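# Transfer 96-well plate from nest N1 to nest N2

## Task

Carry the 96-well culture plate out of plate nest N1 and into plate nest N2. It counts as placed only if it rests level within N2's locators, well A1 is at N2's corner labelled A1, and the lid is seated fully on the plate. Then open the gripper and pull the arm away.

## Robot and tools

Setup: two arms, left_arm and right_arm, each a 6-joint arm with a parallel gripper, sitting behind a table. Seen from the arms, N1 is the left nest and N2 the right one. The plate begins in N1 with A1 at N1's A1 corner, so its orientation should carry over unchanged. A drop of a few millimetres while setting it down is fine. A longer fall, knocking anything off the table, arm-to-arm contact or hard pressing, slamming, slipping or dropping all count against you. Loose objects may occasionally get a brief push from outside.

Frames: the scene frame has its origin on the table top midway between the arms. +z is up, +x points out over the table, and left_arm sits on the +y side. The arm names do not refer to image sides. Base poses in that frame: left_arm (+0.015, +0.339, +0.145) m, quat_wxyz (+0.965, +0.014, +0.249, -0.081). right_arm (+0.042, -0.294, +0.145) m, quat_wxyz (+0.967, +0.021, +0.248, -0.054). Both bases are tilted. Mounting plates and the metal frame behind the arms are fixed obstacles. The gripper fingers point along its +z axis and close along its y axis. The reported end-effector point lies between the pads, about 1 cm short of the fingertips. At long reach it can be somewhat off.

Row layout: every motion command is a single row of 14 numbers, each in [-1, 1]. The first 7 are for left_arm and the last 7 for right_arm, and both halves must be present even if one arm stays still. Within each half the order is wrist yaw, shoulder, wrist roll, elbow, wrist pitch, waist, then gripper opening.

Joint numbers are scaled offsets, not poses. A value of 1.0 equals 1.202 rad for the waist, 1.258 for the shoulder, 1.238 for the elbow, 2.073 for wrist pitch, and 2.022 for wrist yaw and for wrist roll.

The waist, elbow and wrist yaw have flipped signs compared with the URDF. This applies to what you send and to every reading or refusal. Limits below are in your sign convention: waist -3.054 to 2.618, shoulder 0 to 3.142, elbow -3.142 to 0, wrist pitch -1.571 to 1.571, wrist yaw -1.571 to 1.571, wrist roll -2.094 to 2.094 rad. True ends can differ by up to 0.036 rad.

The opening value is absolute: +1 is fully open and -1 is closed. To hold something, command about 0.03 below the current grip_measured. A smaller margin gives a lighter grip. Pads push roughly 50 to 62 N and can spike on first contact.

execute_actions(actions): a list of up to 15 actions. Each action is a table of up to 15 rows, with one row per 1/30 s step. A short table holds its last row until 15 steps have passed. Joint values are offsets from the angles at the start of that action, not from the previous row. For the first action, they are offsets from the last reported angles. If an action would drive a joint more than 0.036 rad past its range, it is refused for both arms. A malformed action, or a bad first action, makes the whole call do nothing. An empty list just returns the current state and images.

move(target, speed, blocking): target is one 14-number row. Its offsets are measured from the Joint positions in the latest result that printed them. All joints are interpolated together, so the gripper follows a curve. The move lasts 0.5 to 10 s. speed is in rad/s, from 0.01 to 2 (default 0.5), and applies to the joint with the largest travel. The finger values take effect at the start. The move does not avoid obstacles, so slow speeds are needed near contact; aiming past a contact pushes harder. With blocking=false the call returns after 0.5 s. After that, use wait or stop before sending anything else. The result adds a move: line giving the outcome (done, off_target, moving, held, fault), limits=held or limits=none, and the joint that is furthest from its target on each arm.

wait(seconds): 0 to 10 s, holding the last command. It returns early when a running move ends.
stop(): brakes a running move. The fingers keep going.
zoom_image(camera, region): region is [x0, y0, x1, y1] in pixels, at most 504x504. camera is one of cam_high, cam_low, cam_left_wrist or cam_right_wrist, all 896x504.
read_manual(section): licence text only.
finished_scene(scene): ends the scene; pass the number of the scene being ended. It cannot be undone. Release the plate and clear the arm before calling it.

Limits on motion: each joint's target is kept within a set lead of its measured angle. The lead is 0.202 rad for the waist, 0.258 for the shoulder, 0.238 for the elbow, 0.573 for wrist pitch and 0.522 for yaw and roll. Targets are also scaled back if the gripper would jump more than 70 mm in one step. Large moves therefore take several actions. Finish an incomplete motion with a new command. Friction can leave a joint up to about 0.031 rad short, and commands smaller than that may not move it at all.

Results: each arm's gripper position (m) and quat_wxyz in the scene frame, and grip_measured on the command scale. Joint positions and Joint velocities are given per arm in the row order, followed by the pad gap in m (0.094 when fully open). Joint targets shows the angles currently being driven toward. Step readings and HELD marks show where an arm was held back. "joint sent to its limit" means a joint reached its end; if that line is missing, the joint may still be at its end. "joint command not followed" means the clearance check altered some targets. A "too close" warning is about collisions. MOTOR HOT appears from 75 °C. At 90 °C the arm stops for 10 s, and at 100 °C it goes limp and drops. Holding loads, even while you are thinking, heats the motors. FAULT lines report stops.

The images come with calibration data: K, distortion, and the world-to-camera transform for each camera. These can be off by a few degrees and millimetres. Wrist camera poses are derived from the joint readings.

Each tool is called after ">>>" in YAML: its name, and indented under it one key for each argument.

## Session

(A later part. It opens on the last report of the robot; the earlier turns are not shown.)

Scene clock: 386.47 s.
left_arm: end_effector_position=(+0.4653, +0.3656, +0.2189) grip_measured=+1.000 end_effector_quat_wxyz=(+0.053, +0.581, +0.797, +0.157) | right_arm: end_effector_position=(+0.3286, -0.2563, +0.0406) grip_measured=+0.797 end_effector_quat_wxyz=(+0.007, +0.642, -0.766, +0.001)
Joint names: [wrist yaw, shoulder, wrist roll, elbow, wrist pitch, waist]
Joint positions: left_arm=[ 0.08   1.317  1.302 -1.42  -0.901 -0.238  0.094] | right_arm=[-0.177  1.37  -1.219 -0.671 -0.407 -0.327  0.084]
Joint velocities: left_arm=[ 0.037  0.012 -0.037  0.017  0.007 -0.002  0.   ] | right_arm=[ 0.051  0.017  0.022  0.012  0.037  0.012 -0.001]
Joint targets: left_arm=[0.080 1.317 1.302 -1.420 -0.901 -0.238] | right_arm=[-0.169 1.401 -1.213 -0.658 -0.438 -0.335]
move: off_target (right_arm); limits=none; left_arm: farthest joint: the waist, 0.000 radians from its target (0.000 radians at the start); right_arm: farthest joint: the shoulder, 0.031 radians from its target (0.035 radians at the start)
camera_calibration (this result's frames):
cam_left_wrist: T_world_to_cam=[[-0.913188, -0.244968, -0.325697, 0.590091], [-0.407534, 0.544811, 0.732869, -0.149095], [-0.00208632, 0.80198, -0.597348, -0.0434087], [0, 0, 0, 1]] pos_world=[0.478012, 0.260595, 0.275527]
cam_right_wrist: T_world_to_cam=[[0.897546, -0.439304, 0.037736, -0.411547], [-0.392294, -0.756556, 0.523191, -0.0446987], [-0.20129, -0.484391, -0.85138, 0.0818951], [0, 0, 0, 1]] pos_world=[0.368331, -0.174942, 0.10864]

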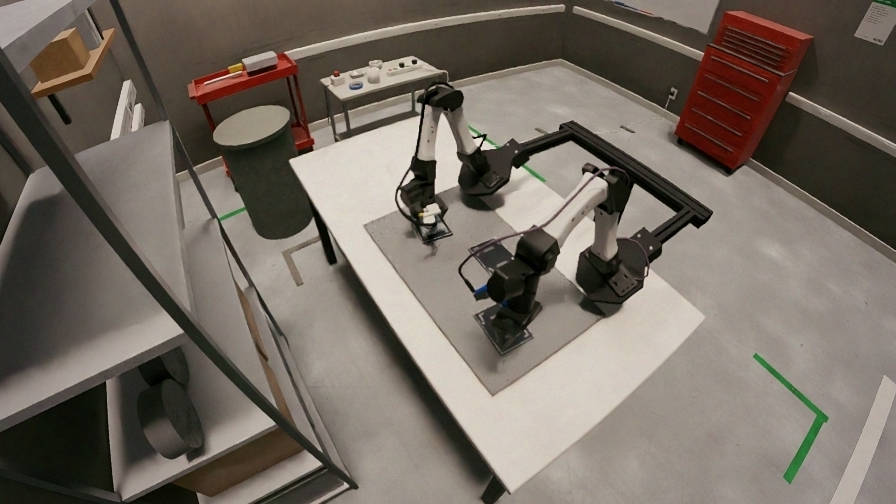

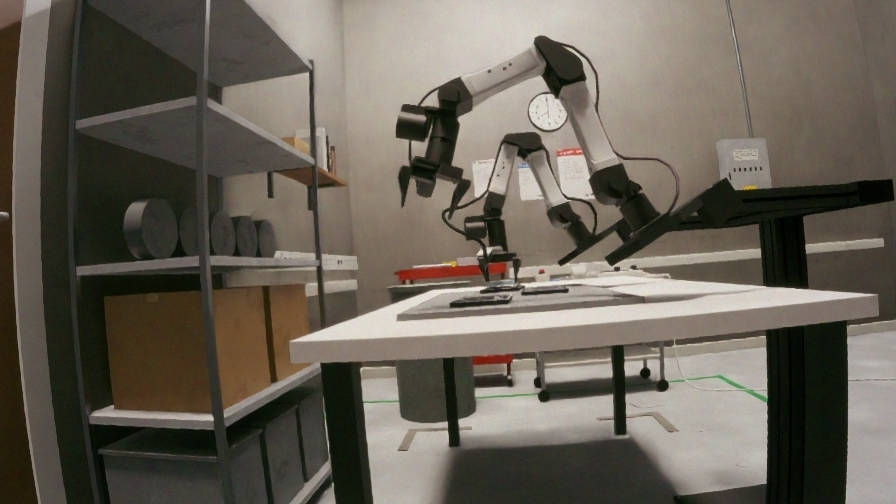

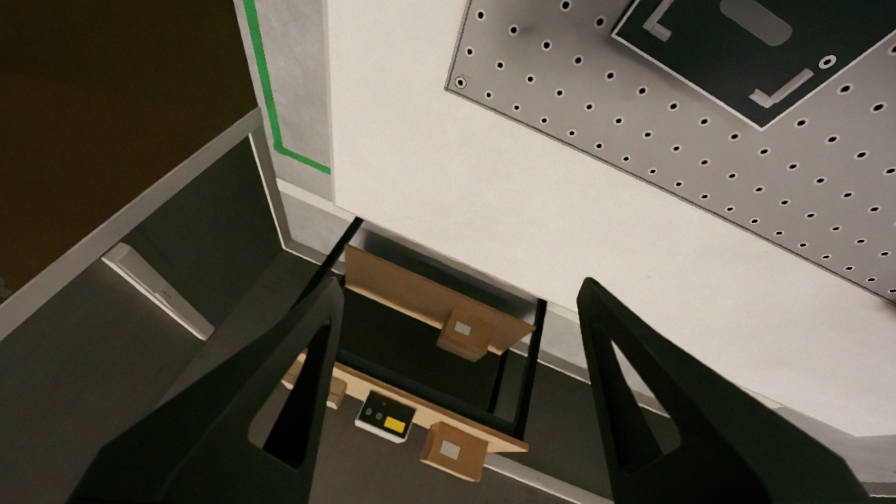

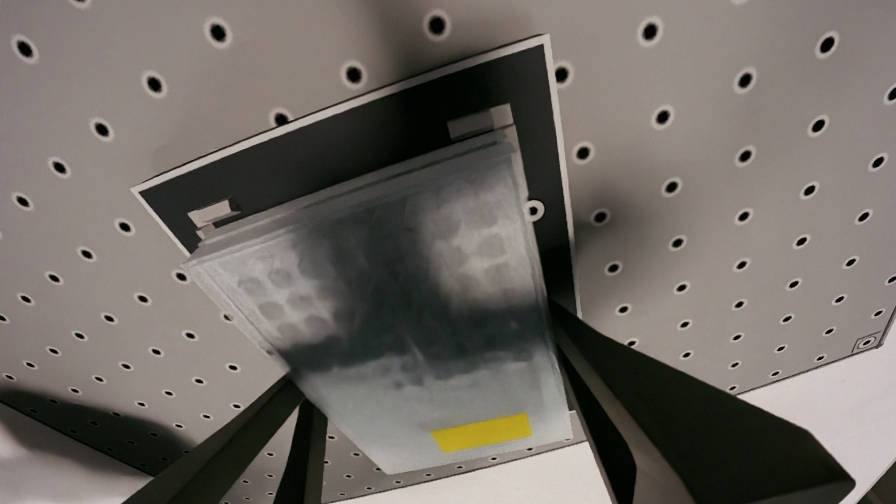

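>>> move:
  target: [0,0,0,0,0,0,1, 0.012,-0.022,0.003,0.011,-0.018,-0.006,0.74]
  speed: 0.03

Scene clock: 391.10 s.
left_arm: end_effector_position=(+0.4653, +0.3656, +0.2189) grip_measured=+1.000 end_effector_quat_wxyz=(+0.053, +0.581, +0.797, +0.157) | right_arm: end_effector_position=(+0.3245, -0.2548, +0.0421) grip_measured=+0.797 end_effector_quat_wxyz=(+0.010, +0.643, -0.766, -0.009)
Joint names: [wrist yaw, shoulder, wrist roll, elbow, wrist pitch, waist]
Joint positions: left_arm=[ 0.08   1.317  1.302 -1.42  -0.901 -0.238  0.094] | right_arm=[-0.163  1.364 -1.219 -0.671 -0.428 -0.327  0.084]
Joint velocities: left_arm=[-0.051 -0.007 -0.007  0.002 -0.022  0.002  0.   ] | right_arm=[-0.007  0.002  0.066  0.002  0.095  0.002 -0.001]
Joint targets: left_arm=[0.080 1.317 1.302 -1.420 -0.901 -0.238] | right_arm=[-0.153 1.343 -1.213 -0.658 -0.444 -0.334]
move: off_target (right_arm); limits=none; left_arm: farthest joint: the waist, 0.000 radians from its target (0.000 radians at the start); right_arm: farthest joint: the shoulder, 0.021 radians from its target (0.028 radians at the start)
camera_calibration (this result's frames):
cam_left_wrist: T_world_to_cam=[[-0.913188, -0.244968, -0.325697, 0.590091], [-0.407534, 0.544811, 0.732869, -0.149095], [-0.00208632, 0.80198, -0.597348, -0.0434087], [0, 0, 0, 1]] pos_world=[0.478012, 0.260595, 0.275527]
cam_right_wrist: T_world_to_cam=[[0.898921, -0.437735, 0.0181562, -0.406489], [-0.382243, -0.763364, 0.520735, -0.0509108], [-0.214084, -0.47504, -0.853525, 0.0897327], [0, 0, 0, 1]] pos_world=[0.365151, -0.174171, 0.11048]

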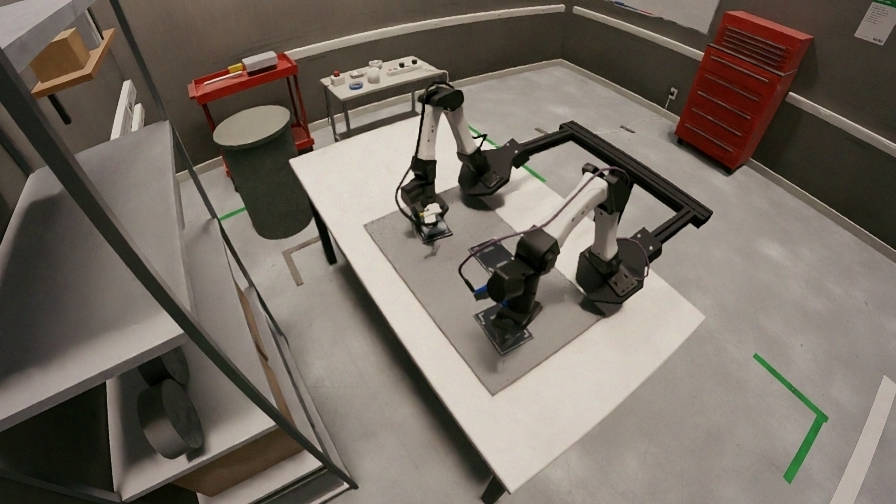

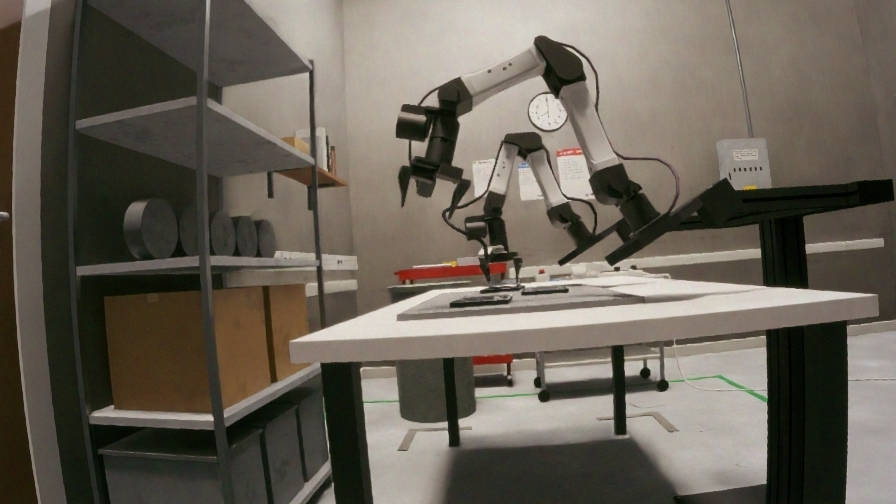

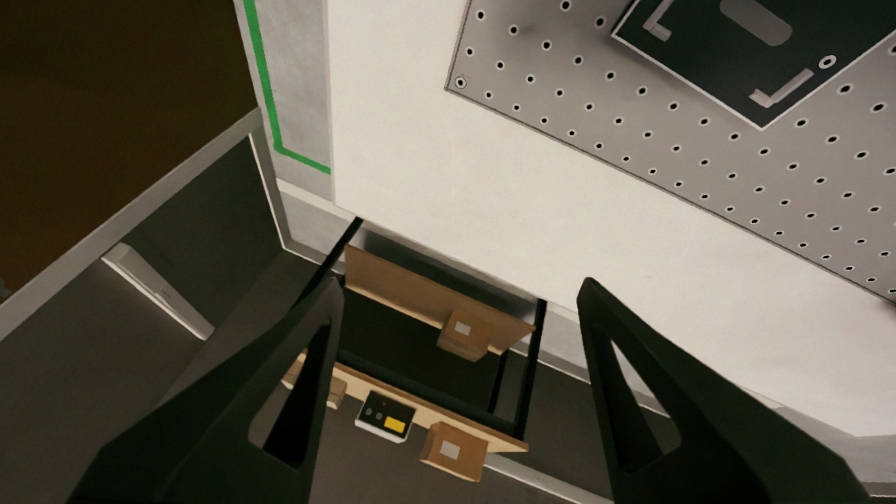

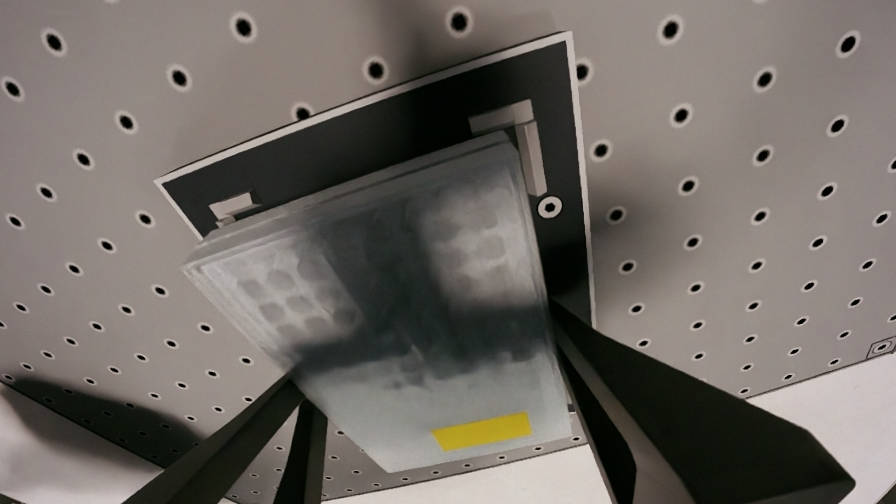

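>>> move:
  target: [0,0,0,0,0,0,1, 0.002,-0.008,0.003,0.011,0.015,-0.004,0.74]
  speed: 0.02

Scene clock: 395.37 s.
left_arm: end_effector_position=(+0.4653, +0.3656, +0.2189) grip_measured=+1.000 end_effector_quat_wxyz=(+0.053, +0.581, +0.797, +0.157) | right_arm: end_effector_position=(+0.3278, -0.2541, +0.0421) grip_measured=+0.797 end_effector_quat_wxyz=(+0.003, +0.642, -0.766, -0.006)
Joint names: [wrist yaw, shoulder, wrist roll, elbow, wrist pitch, waist]
Joint positions: left_arm=[ 0.08   1.317  1.302 -1.42  -0.901 -0.238  0.094] | right_arm=[-0.162  1.364 -1.219 -0.671 -0.414 -0.327  0.084]
Joint velocities: left_arm=[ 0.022 -0.007  0.022  0.002  0.066  0.002  0.   ] | right_arm=[ 0.022  0.002 -0.037  0.002  0.007  0.012  0.001]
Joint targets: left_arm=[0.080 1.317 1.302 -1.420 -0.901 -0.238] | right_arm=[-0.158 1.353 -1.213 -0.658 -0.397 -0.332]
move: done; limits=none; left_arm: farthest joint: the waist, 0.000 radians from its target (0.000 radians at the start); right_arm: farthest joint: the wrist pitch, 0.017 radians from its target (0.032 radians at the start)
camera_calibration (this result's frames):
cam_left_wrist: T_world_to_cam=[[-0.913188, -0.244968, -0.325697, 0.590091], [-0.407534, 0.544811, 0.732869, -0.149095], [-0.00208632, 0.80198, -0.597348, -0.0434087], [0, 0, 0, 1]] pos_world=[0.478012, 0.260595, 0.275527]
cam_right_wrist: T_world_to_cam=[[0.897554, -0.439952, 0.0289584, -0.409757], [-0.391078, -0.764076, 0.513075, -0.0459934], [-0.203602, -0.471838, -0.857855, 0.088306], [0, 0, 0, 1]] pos_world=[0.367771, -0.173749, 0.111218]

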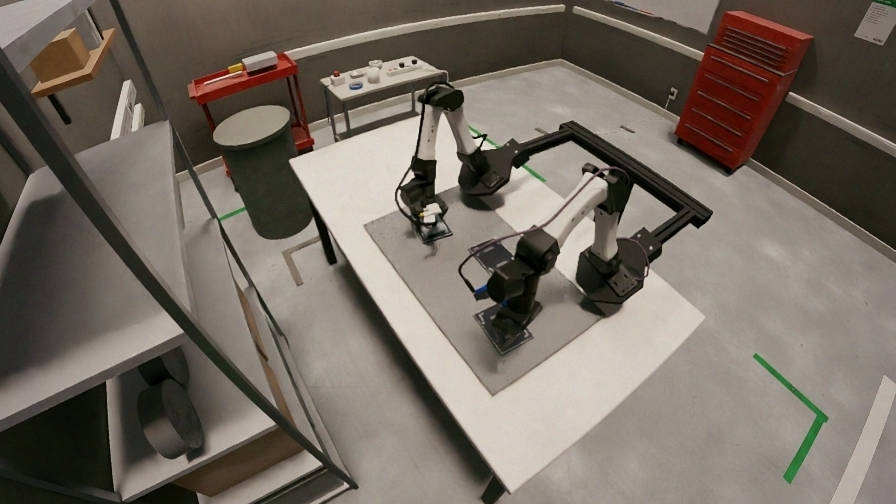

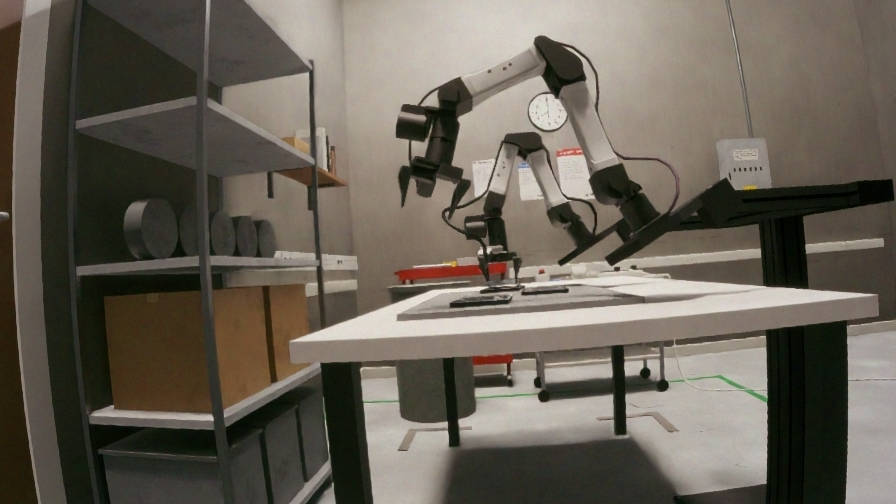

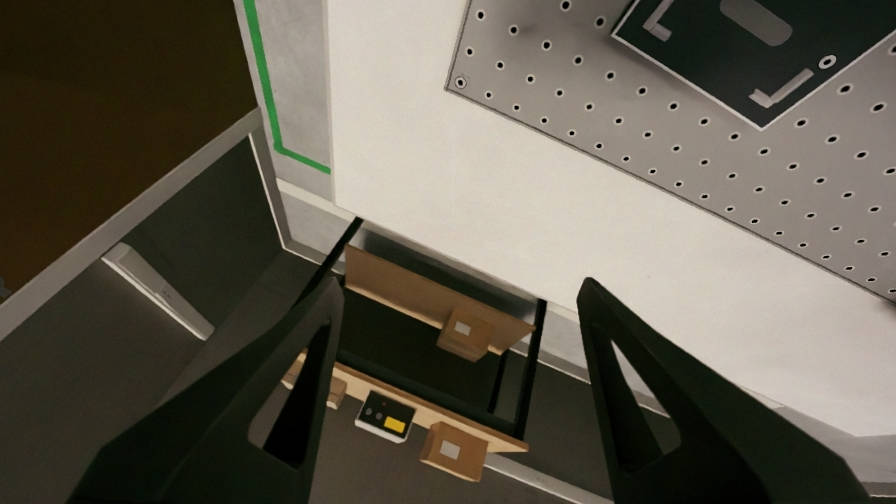

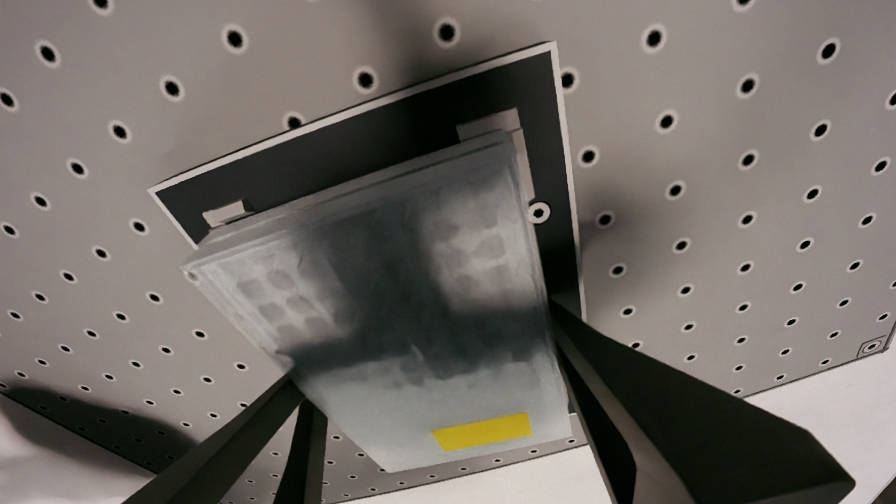

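>>> move:
  target: [0,0,0,0,0,0,1, 0.002,-0.008,0.003,0.011,0.007,0.010,0.74]
  speed: 0.02

Scene clock: 399.00 s.
left_arm: end_effector_position=(+0.4653, +0.3656, +0.2189) grip_measured=+1.000 end_effector_quat_wxyz=(+0.053, +0.581, +0.797, +0.157) | right_arm: end_effector_position=(+0.3279, -0.2553, +0.0419) grip_measured=+0.797 end_effector_quat_wxyz=(+0.004, +0.641, -0.768, -0.005)
Joint names: [wrist yaw, shoulder, wrist roll, elbow, wrist pitch, waist]
Joint positions: left_arm=[ 0.08   1.317  1.302 -1.42  -0.901 -0.238  0.094] | right_arm=[-0.162  1.364 -1.219 -0.671 -0.414 -0.323  0.084]
Joint velocities: left_arm=[ 0.007 -0.002  0.051 -0.007 -0.007 -0.002  0.   ] | right_arm=[ 0.037 -0.022 -0.095 -0.002  0.007  0.007  0.001]
Joint targets: left_arm=[0.080 1.317 1.302 -1.420 -0.901 -0.238] | right_arm=[-0.158 1.353 -1.213 -0.658 -0.400 -0.315]
move: done; limits=none; left_arm: farthest joint: the waist, 0.000 radians from its target (0.000 radians at the start); right_arm: farthest joint: the wrist pitch, 0.015 radians from its target (0.015 radians at the start)
camera_calibration (this result's frames):
cam_left_wrist: T_world_to_cam=[[-0.913188, -0.244968, -0.325697, 0.590091], [-0.407534, 0.544811, 0.732869, -0.149095], [-0.00208632, 0.80198, -0.597348, -0.0434087], [0, 0, 0, 1]] pos_world=[0.478012, 0.260595, 0.275527]
cam_right_wrist: T_world_to_cam=[[0.89594, -0.443189, 0.0295893, -0.41073], [-0.393737, -0.761603, 0.514715, -0.0453932], [-0.205581, -0.472804, -0.85685, 0.0879602], [0, 0, 0, 1]] pos_world=[0.368199, -0.175015, 0.110887]

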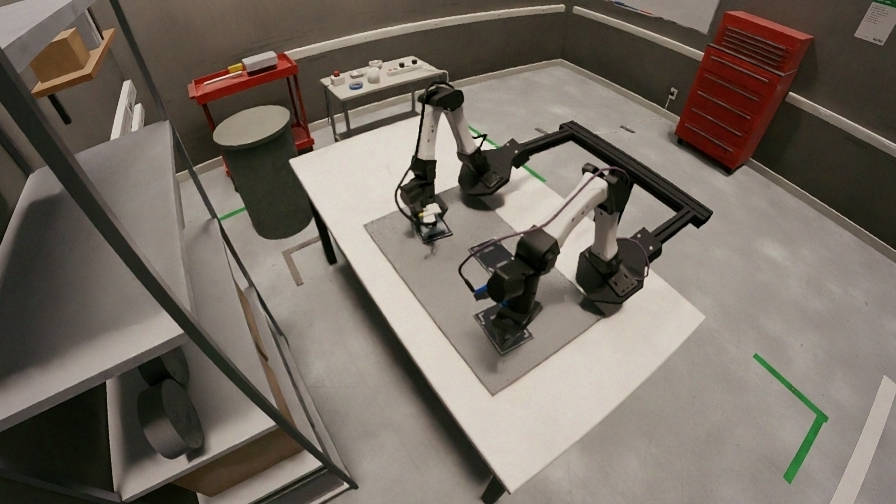

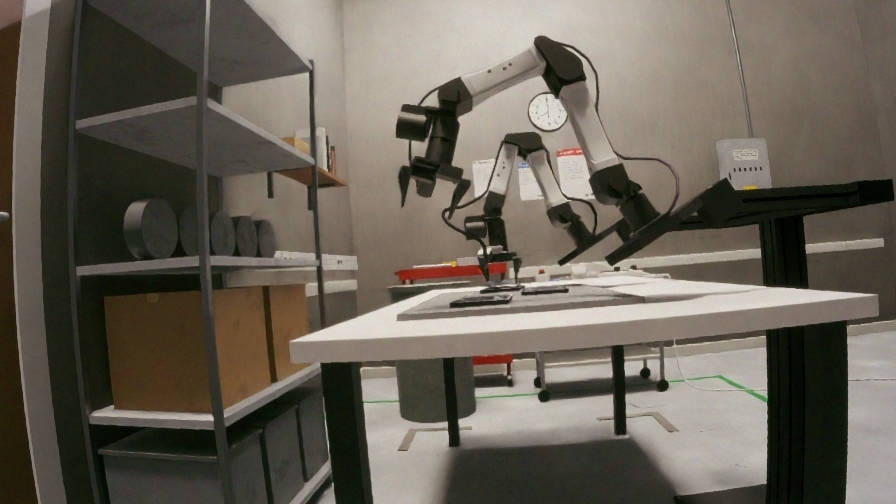

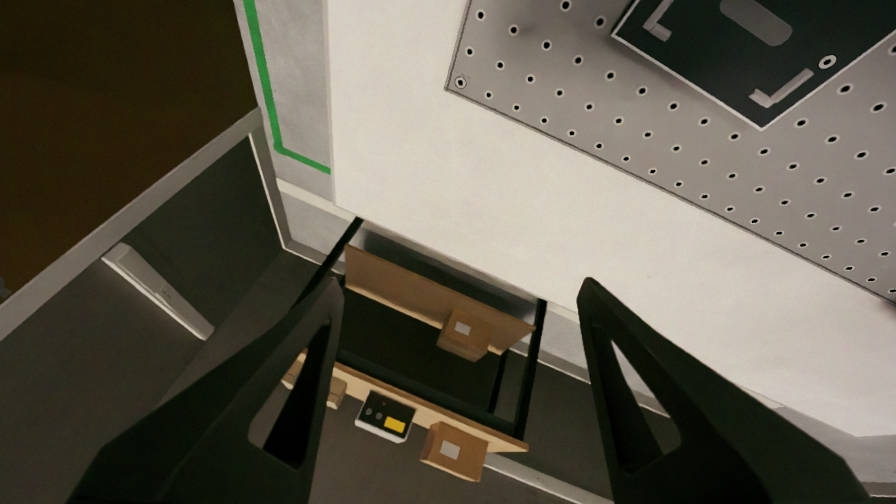

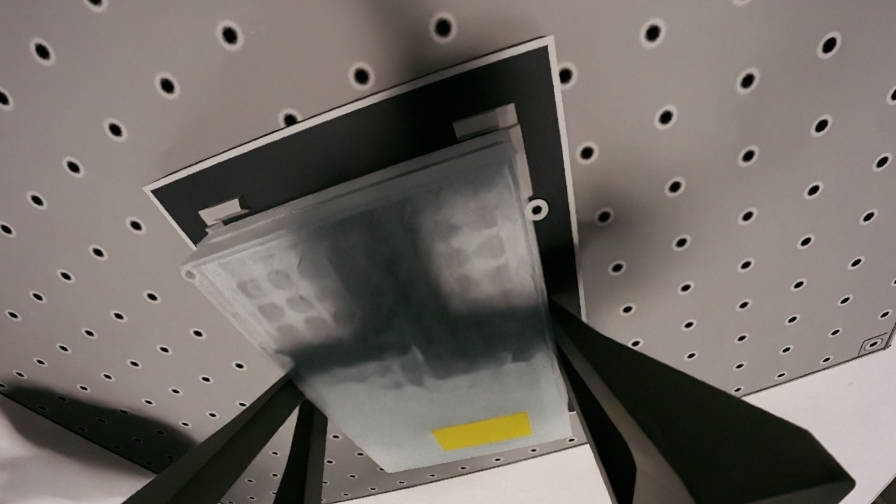

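Descend with smaller pitch.

>>> move:
  target: [0,0,0,0,0,0,1, 0.002,0.03,0.003,0.011,0.011,0.002,0.74]
  speed: 0.02

>>> zoom_image:
  camera: "cam_right_wrist"
  region: [120,40,620,330]

Scene clock: 403.00 s.
left_arm: end_effector_position=(+0.4653, +0.3656, +0.2189) grip_measured=+1.000 end_effector_quat_wxyz=(+0.053, +0.581, +0.797, +0.157) | right_arm: end_effector_position=(+0.3258, -0.2551, +0.0383) grip_measured=+0.797 end_effector_quat_wxyz=(+0.009, +0.642, -0.767, -0.008)
Joint names: [wrist yaw, shoulder, wrist roll, elbow, wrist pitch, waist]
Joint positions: left_arm=[ 0.08   1.317  1.302 -1.42  -0.901 -0.238  0.094] | right_arm=[-0.162  1.38  -1.219 -0.671 -0.41  -0.323  0.084]
Joint velocities: left_arm=[ 0.081 -0.007  0.007  0.007  0.051  0.022  0.   ] | right_arm=[ 0.037 -0.002  0.066 -0.002  0.007  0.007 -0.   ]
Joint targets: left_arm=[0.080 1.317 1.302 -1.420 -0.901 -0.238] | right_arm=[-0.158 1.401 -1.213 -0.658 -0.391 -0.320]
move: off_target (right_arm); limits=none; left_arm: farthest joint: the waist, 0.000 radians from its target (0.000 radians at the start); right_arm: farthest joint: the shoulder, 0.021 radians from its target (0.038 radians at the start)
camera_calibration (this result's frames):
cam_left_wrist: T_world_to_cam=[[-0.913188, -0.244968, -0.325697, 0.590091], [-0.407534, 0.544811, 0.732869, -0.149095], [-0.00208632, 0.80198, -0.597348, -0.0434087], [0, 0, 0, 1]] pos_world=[0.478012, 0.260595, 0.275527]
cam_right_wrist: T_world_to_cam=[[0.897129, -0.441322, 0.0198548, -0.408086], [-0.38605, -0.761338, 0.520894, -0.0468874], [-0.214765, -0.474974, -0.853391, 0.0868292], [0, 0, 0, 1]] pos_world=[0.366653, -0.174553, 0.106625]

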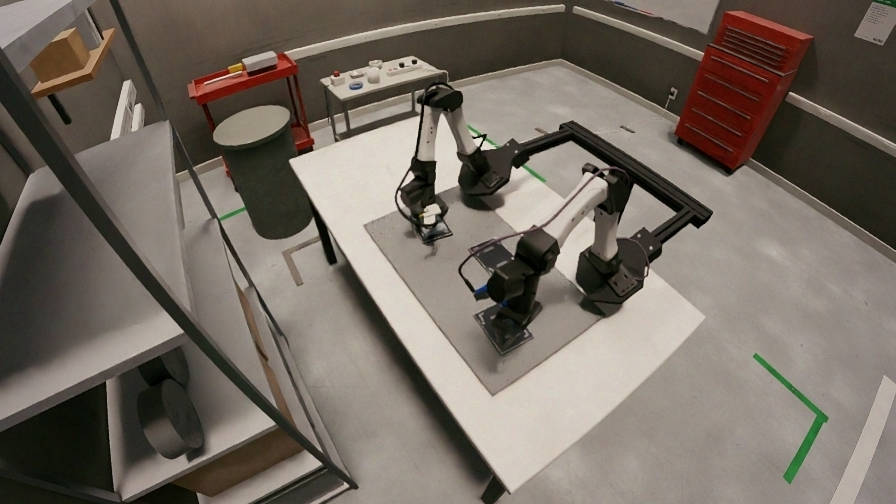

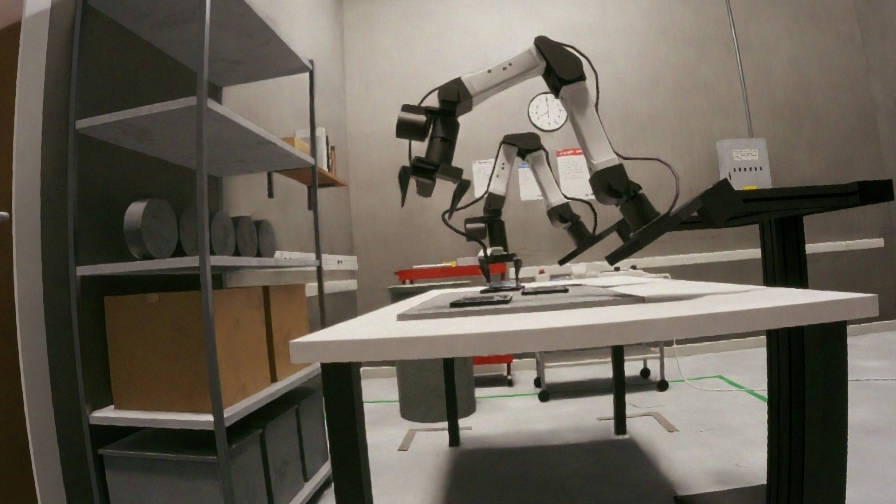

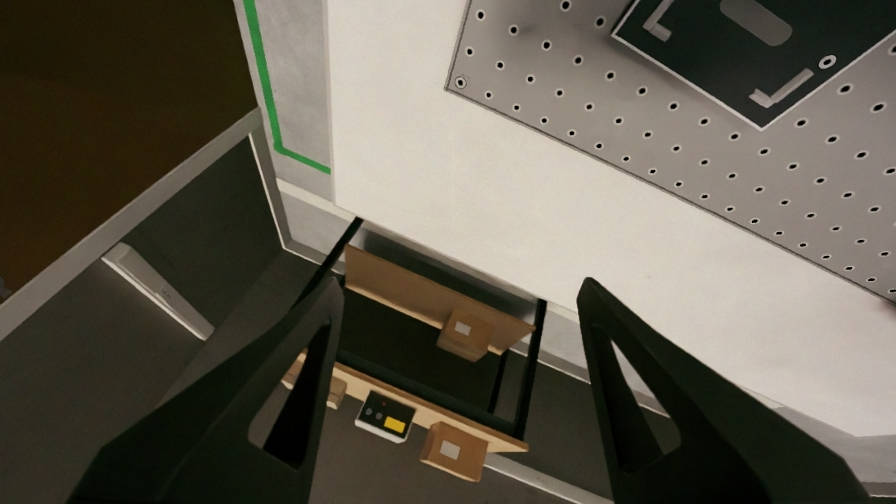

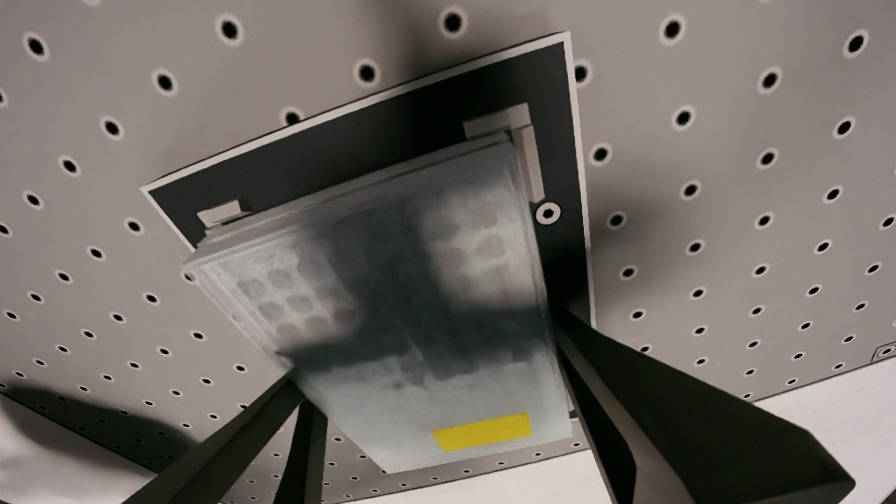

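Region (120, 40, 620, 330) of cam_right_wrist's 896x504 image, scaled by 1.008, with more detail than that image has; it fills the top 292 rows of this view, and the rest is white.

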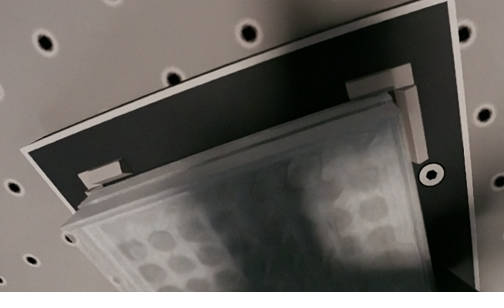

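>>> move:
  target: [0,0,0,0,0,0,1, 0.002,0.02,0.003,0.011,0.018,0.002,0.74]
  speed: 0.02

>>> zoom_image:
  camera: "cam_right_wrist"
  region: [120,40,620,330]

Scene clock: 408.10 s.
left_arm: end_effector_position=(+0.4653, +0.3656, +0.2189) grip_measured=+1.000 end_effector_quat_wxyz=(+0.053, +0.581, +0.797, +0.157) | right_arm: end_effector_position=(+0.3266, -0.2551, +0.0383) grip_measured=+0.797 end_effector_quat_wxyz=(+0.008, +0.641, -0.767, -0.007)
Joint names: [wrist yaw, shoulder, wrist roll, elbow, wrist pitch, waist]
Joint positions: left_arm=[ 0.08   1.317  1.302 -1.42  -0.901 -0.238  0.094] | right_arm=[-0.163  1.38  -1.219 -0.671 -0.406 -0.323  0.084]
Joint velocities: left_arm=[ 0.022 -0.002  0.022  0.017 -0.037  0.012  0.   ] | right_arm=[ 0.037 -0.017 -0.022  0.002  0.051  0.002 -0.001]
Joint targets: left_arm=[0.080 1.317 1.302 -1.420 -0.901 -0.238] | right_arm=[-0.158 1.405 -1.213 -0.658 -0.373 -0.320]
move: off_target (right_arm); limits=none; left_arm: farthest joint: the waist, 0.000 radians from its target (0.000 radians at the start); right_arm: farthest joint: the wrist pitch, 0.033 radians from its target (0.037 radians at the start)
camera_calibration (this result's frames):
cam_left_wrist: T_world_to_cam=[[-0.913188, -0.244968, -0.325697, 0.590091], [-0.407534, 0.544811, 0.732869, -0.149095], [-0.00208632, 0.80198, -0.597348, -0.0434087], [0, 0, 0, 1]] pos_world=[0.478012, 0.260595, 0.275527]
cam_right_wrist: T_world_to_cam=[[0.896811, -0.441813, 0.0230446, -0.408981], [-0.388276, -0.761031, 0.519686, -0.0456873], [-0.212067, -0.475008, -0.854046, 0.0861366], [0, 0, 0, 1]] pos_world=[0.367306, -0.174547, 0.106733]

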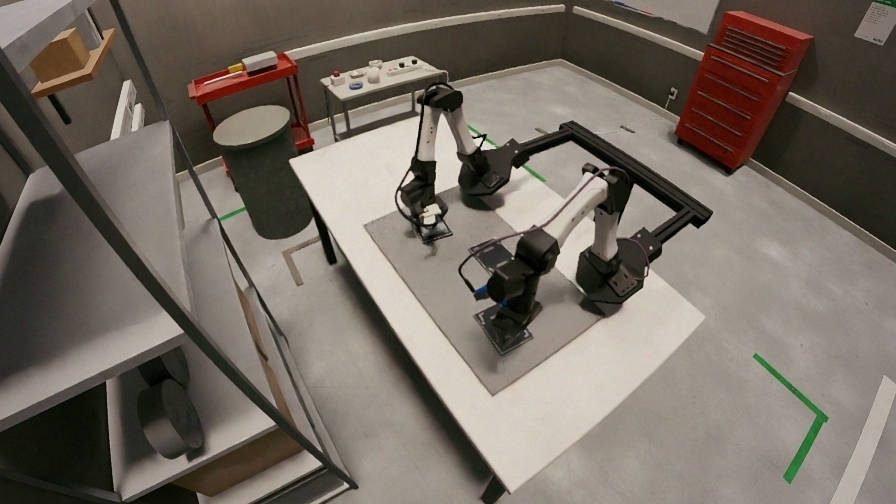

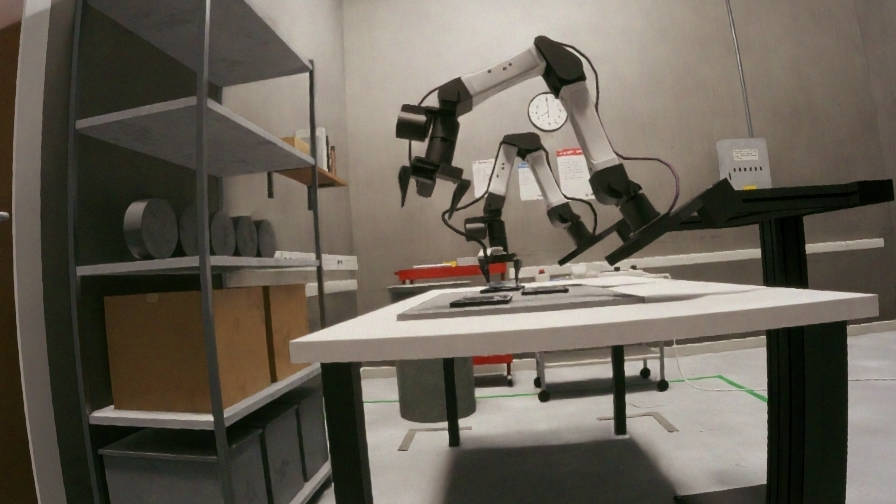

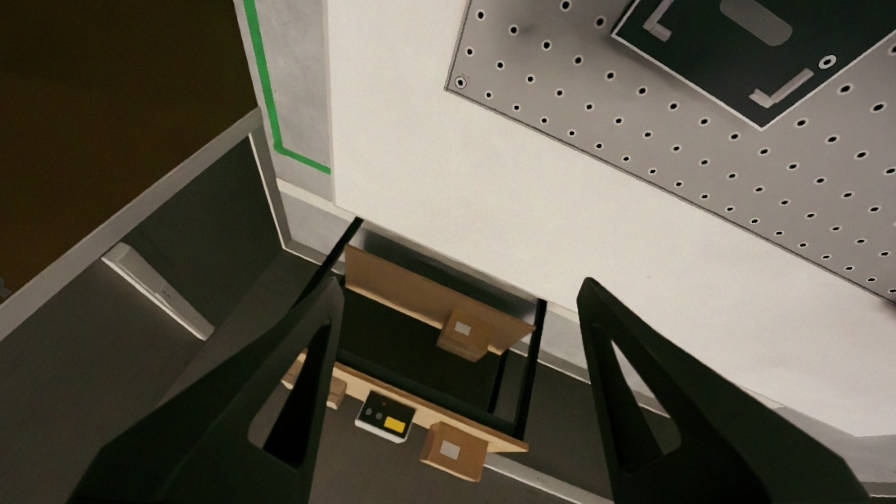

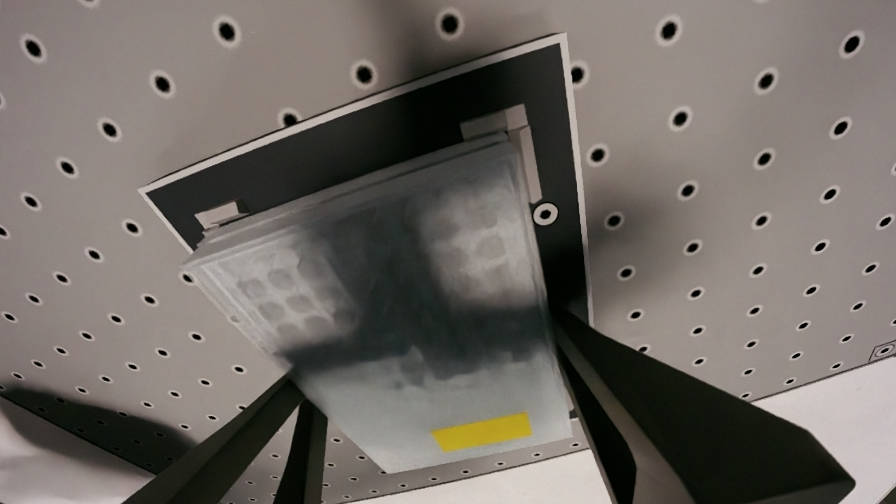

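Region (120, 40, 620, 330) of cam_right_wrist's 896x504 image, scaled by 1.008, with more detail than that image has; it fills the top 292 rows of this view, and the rest is white.

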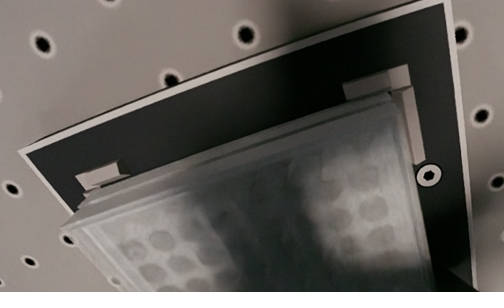

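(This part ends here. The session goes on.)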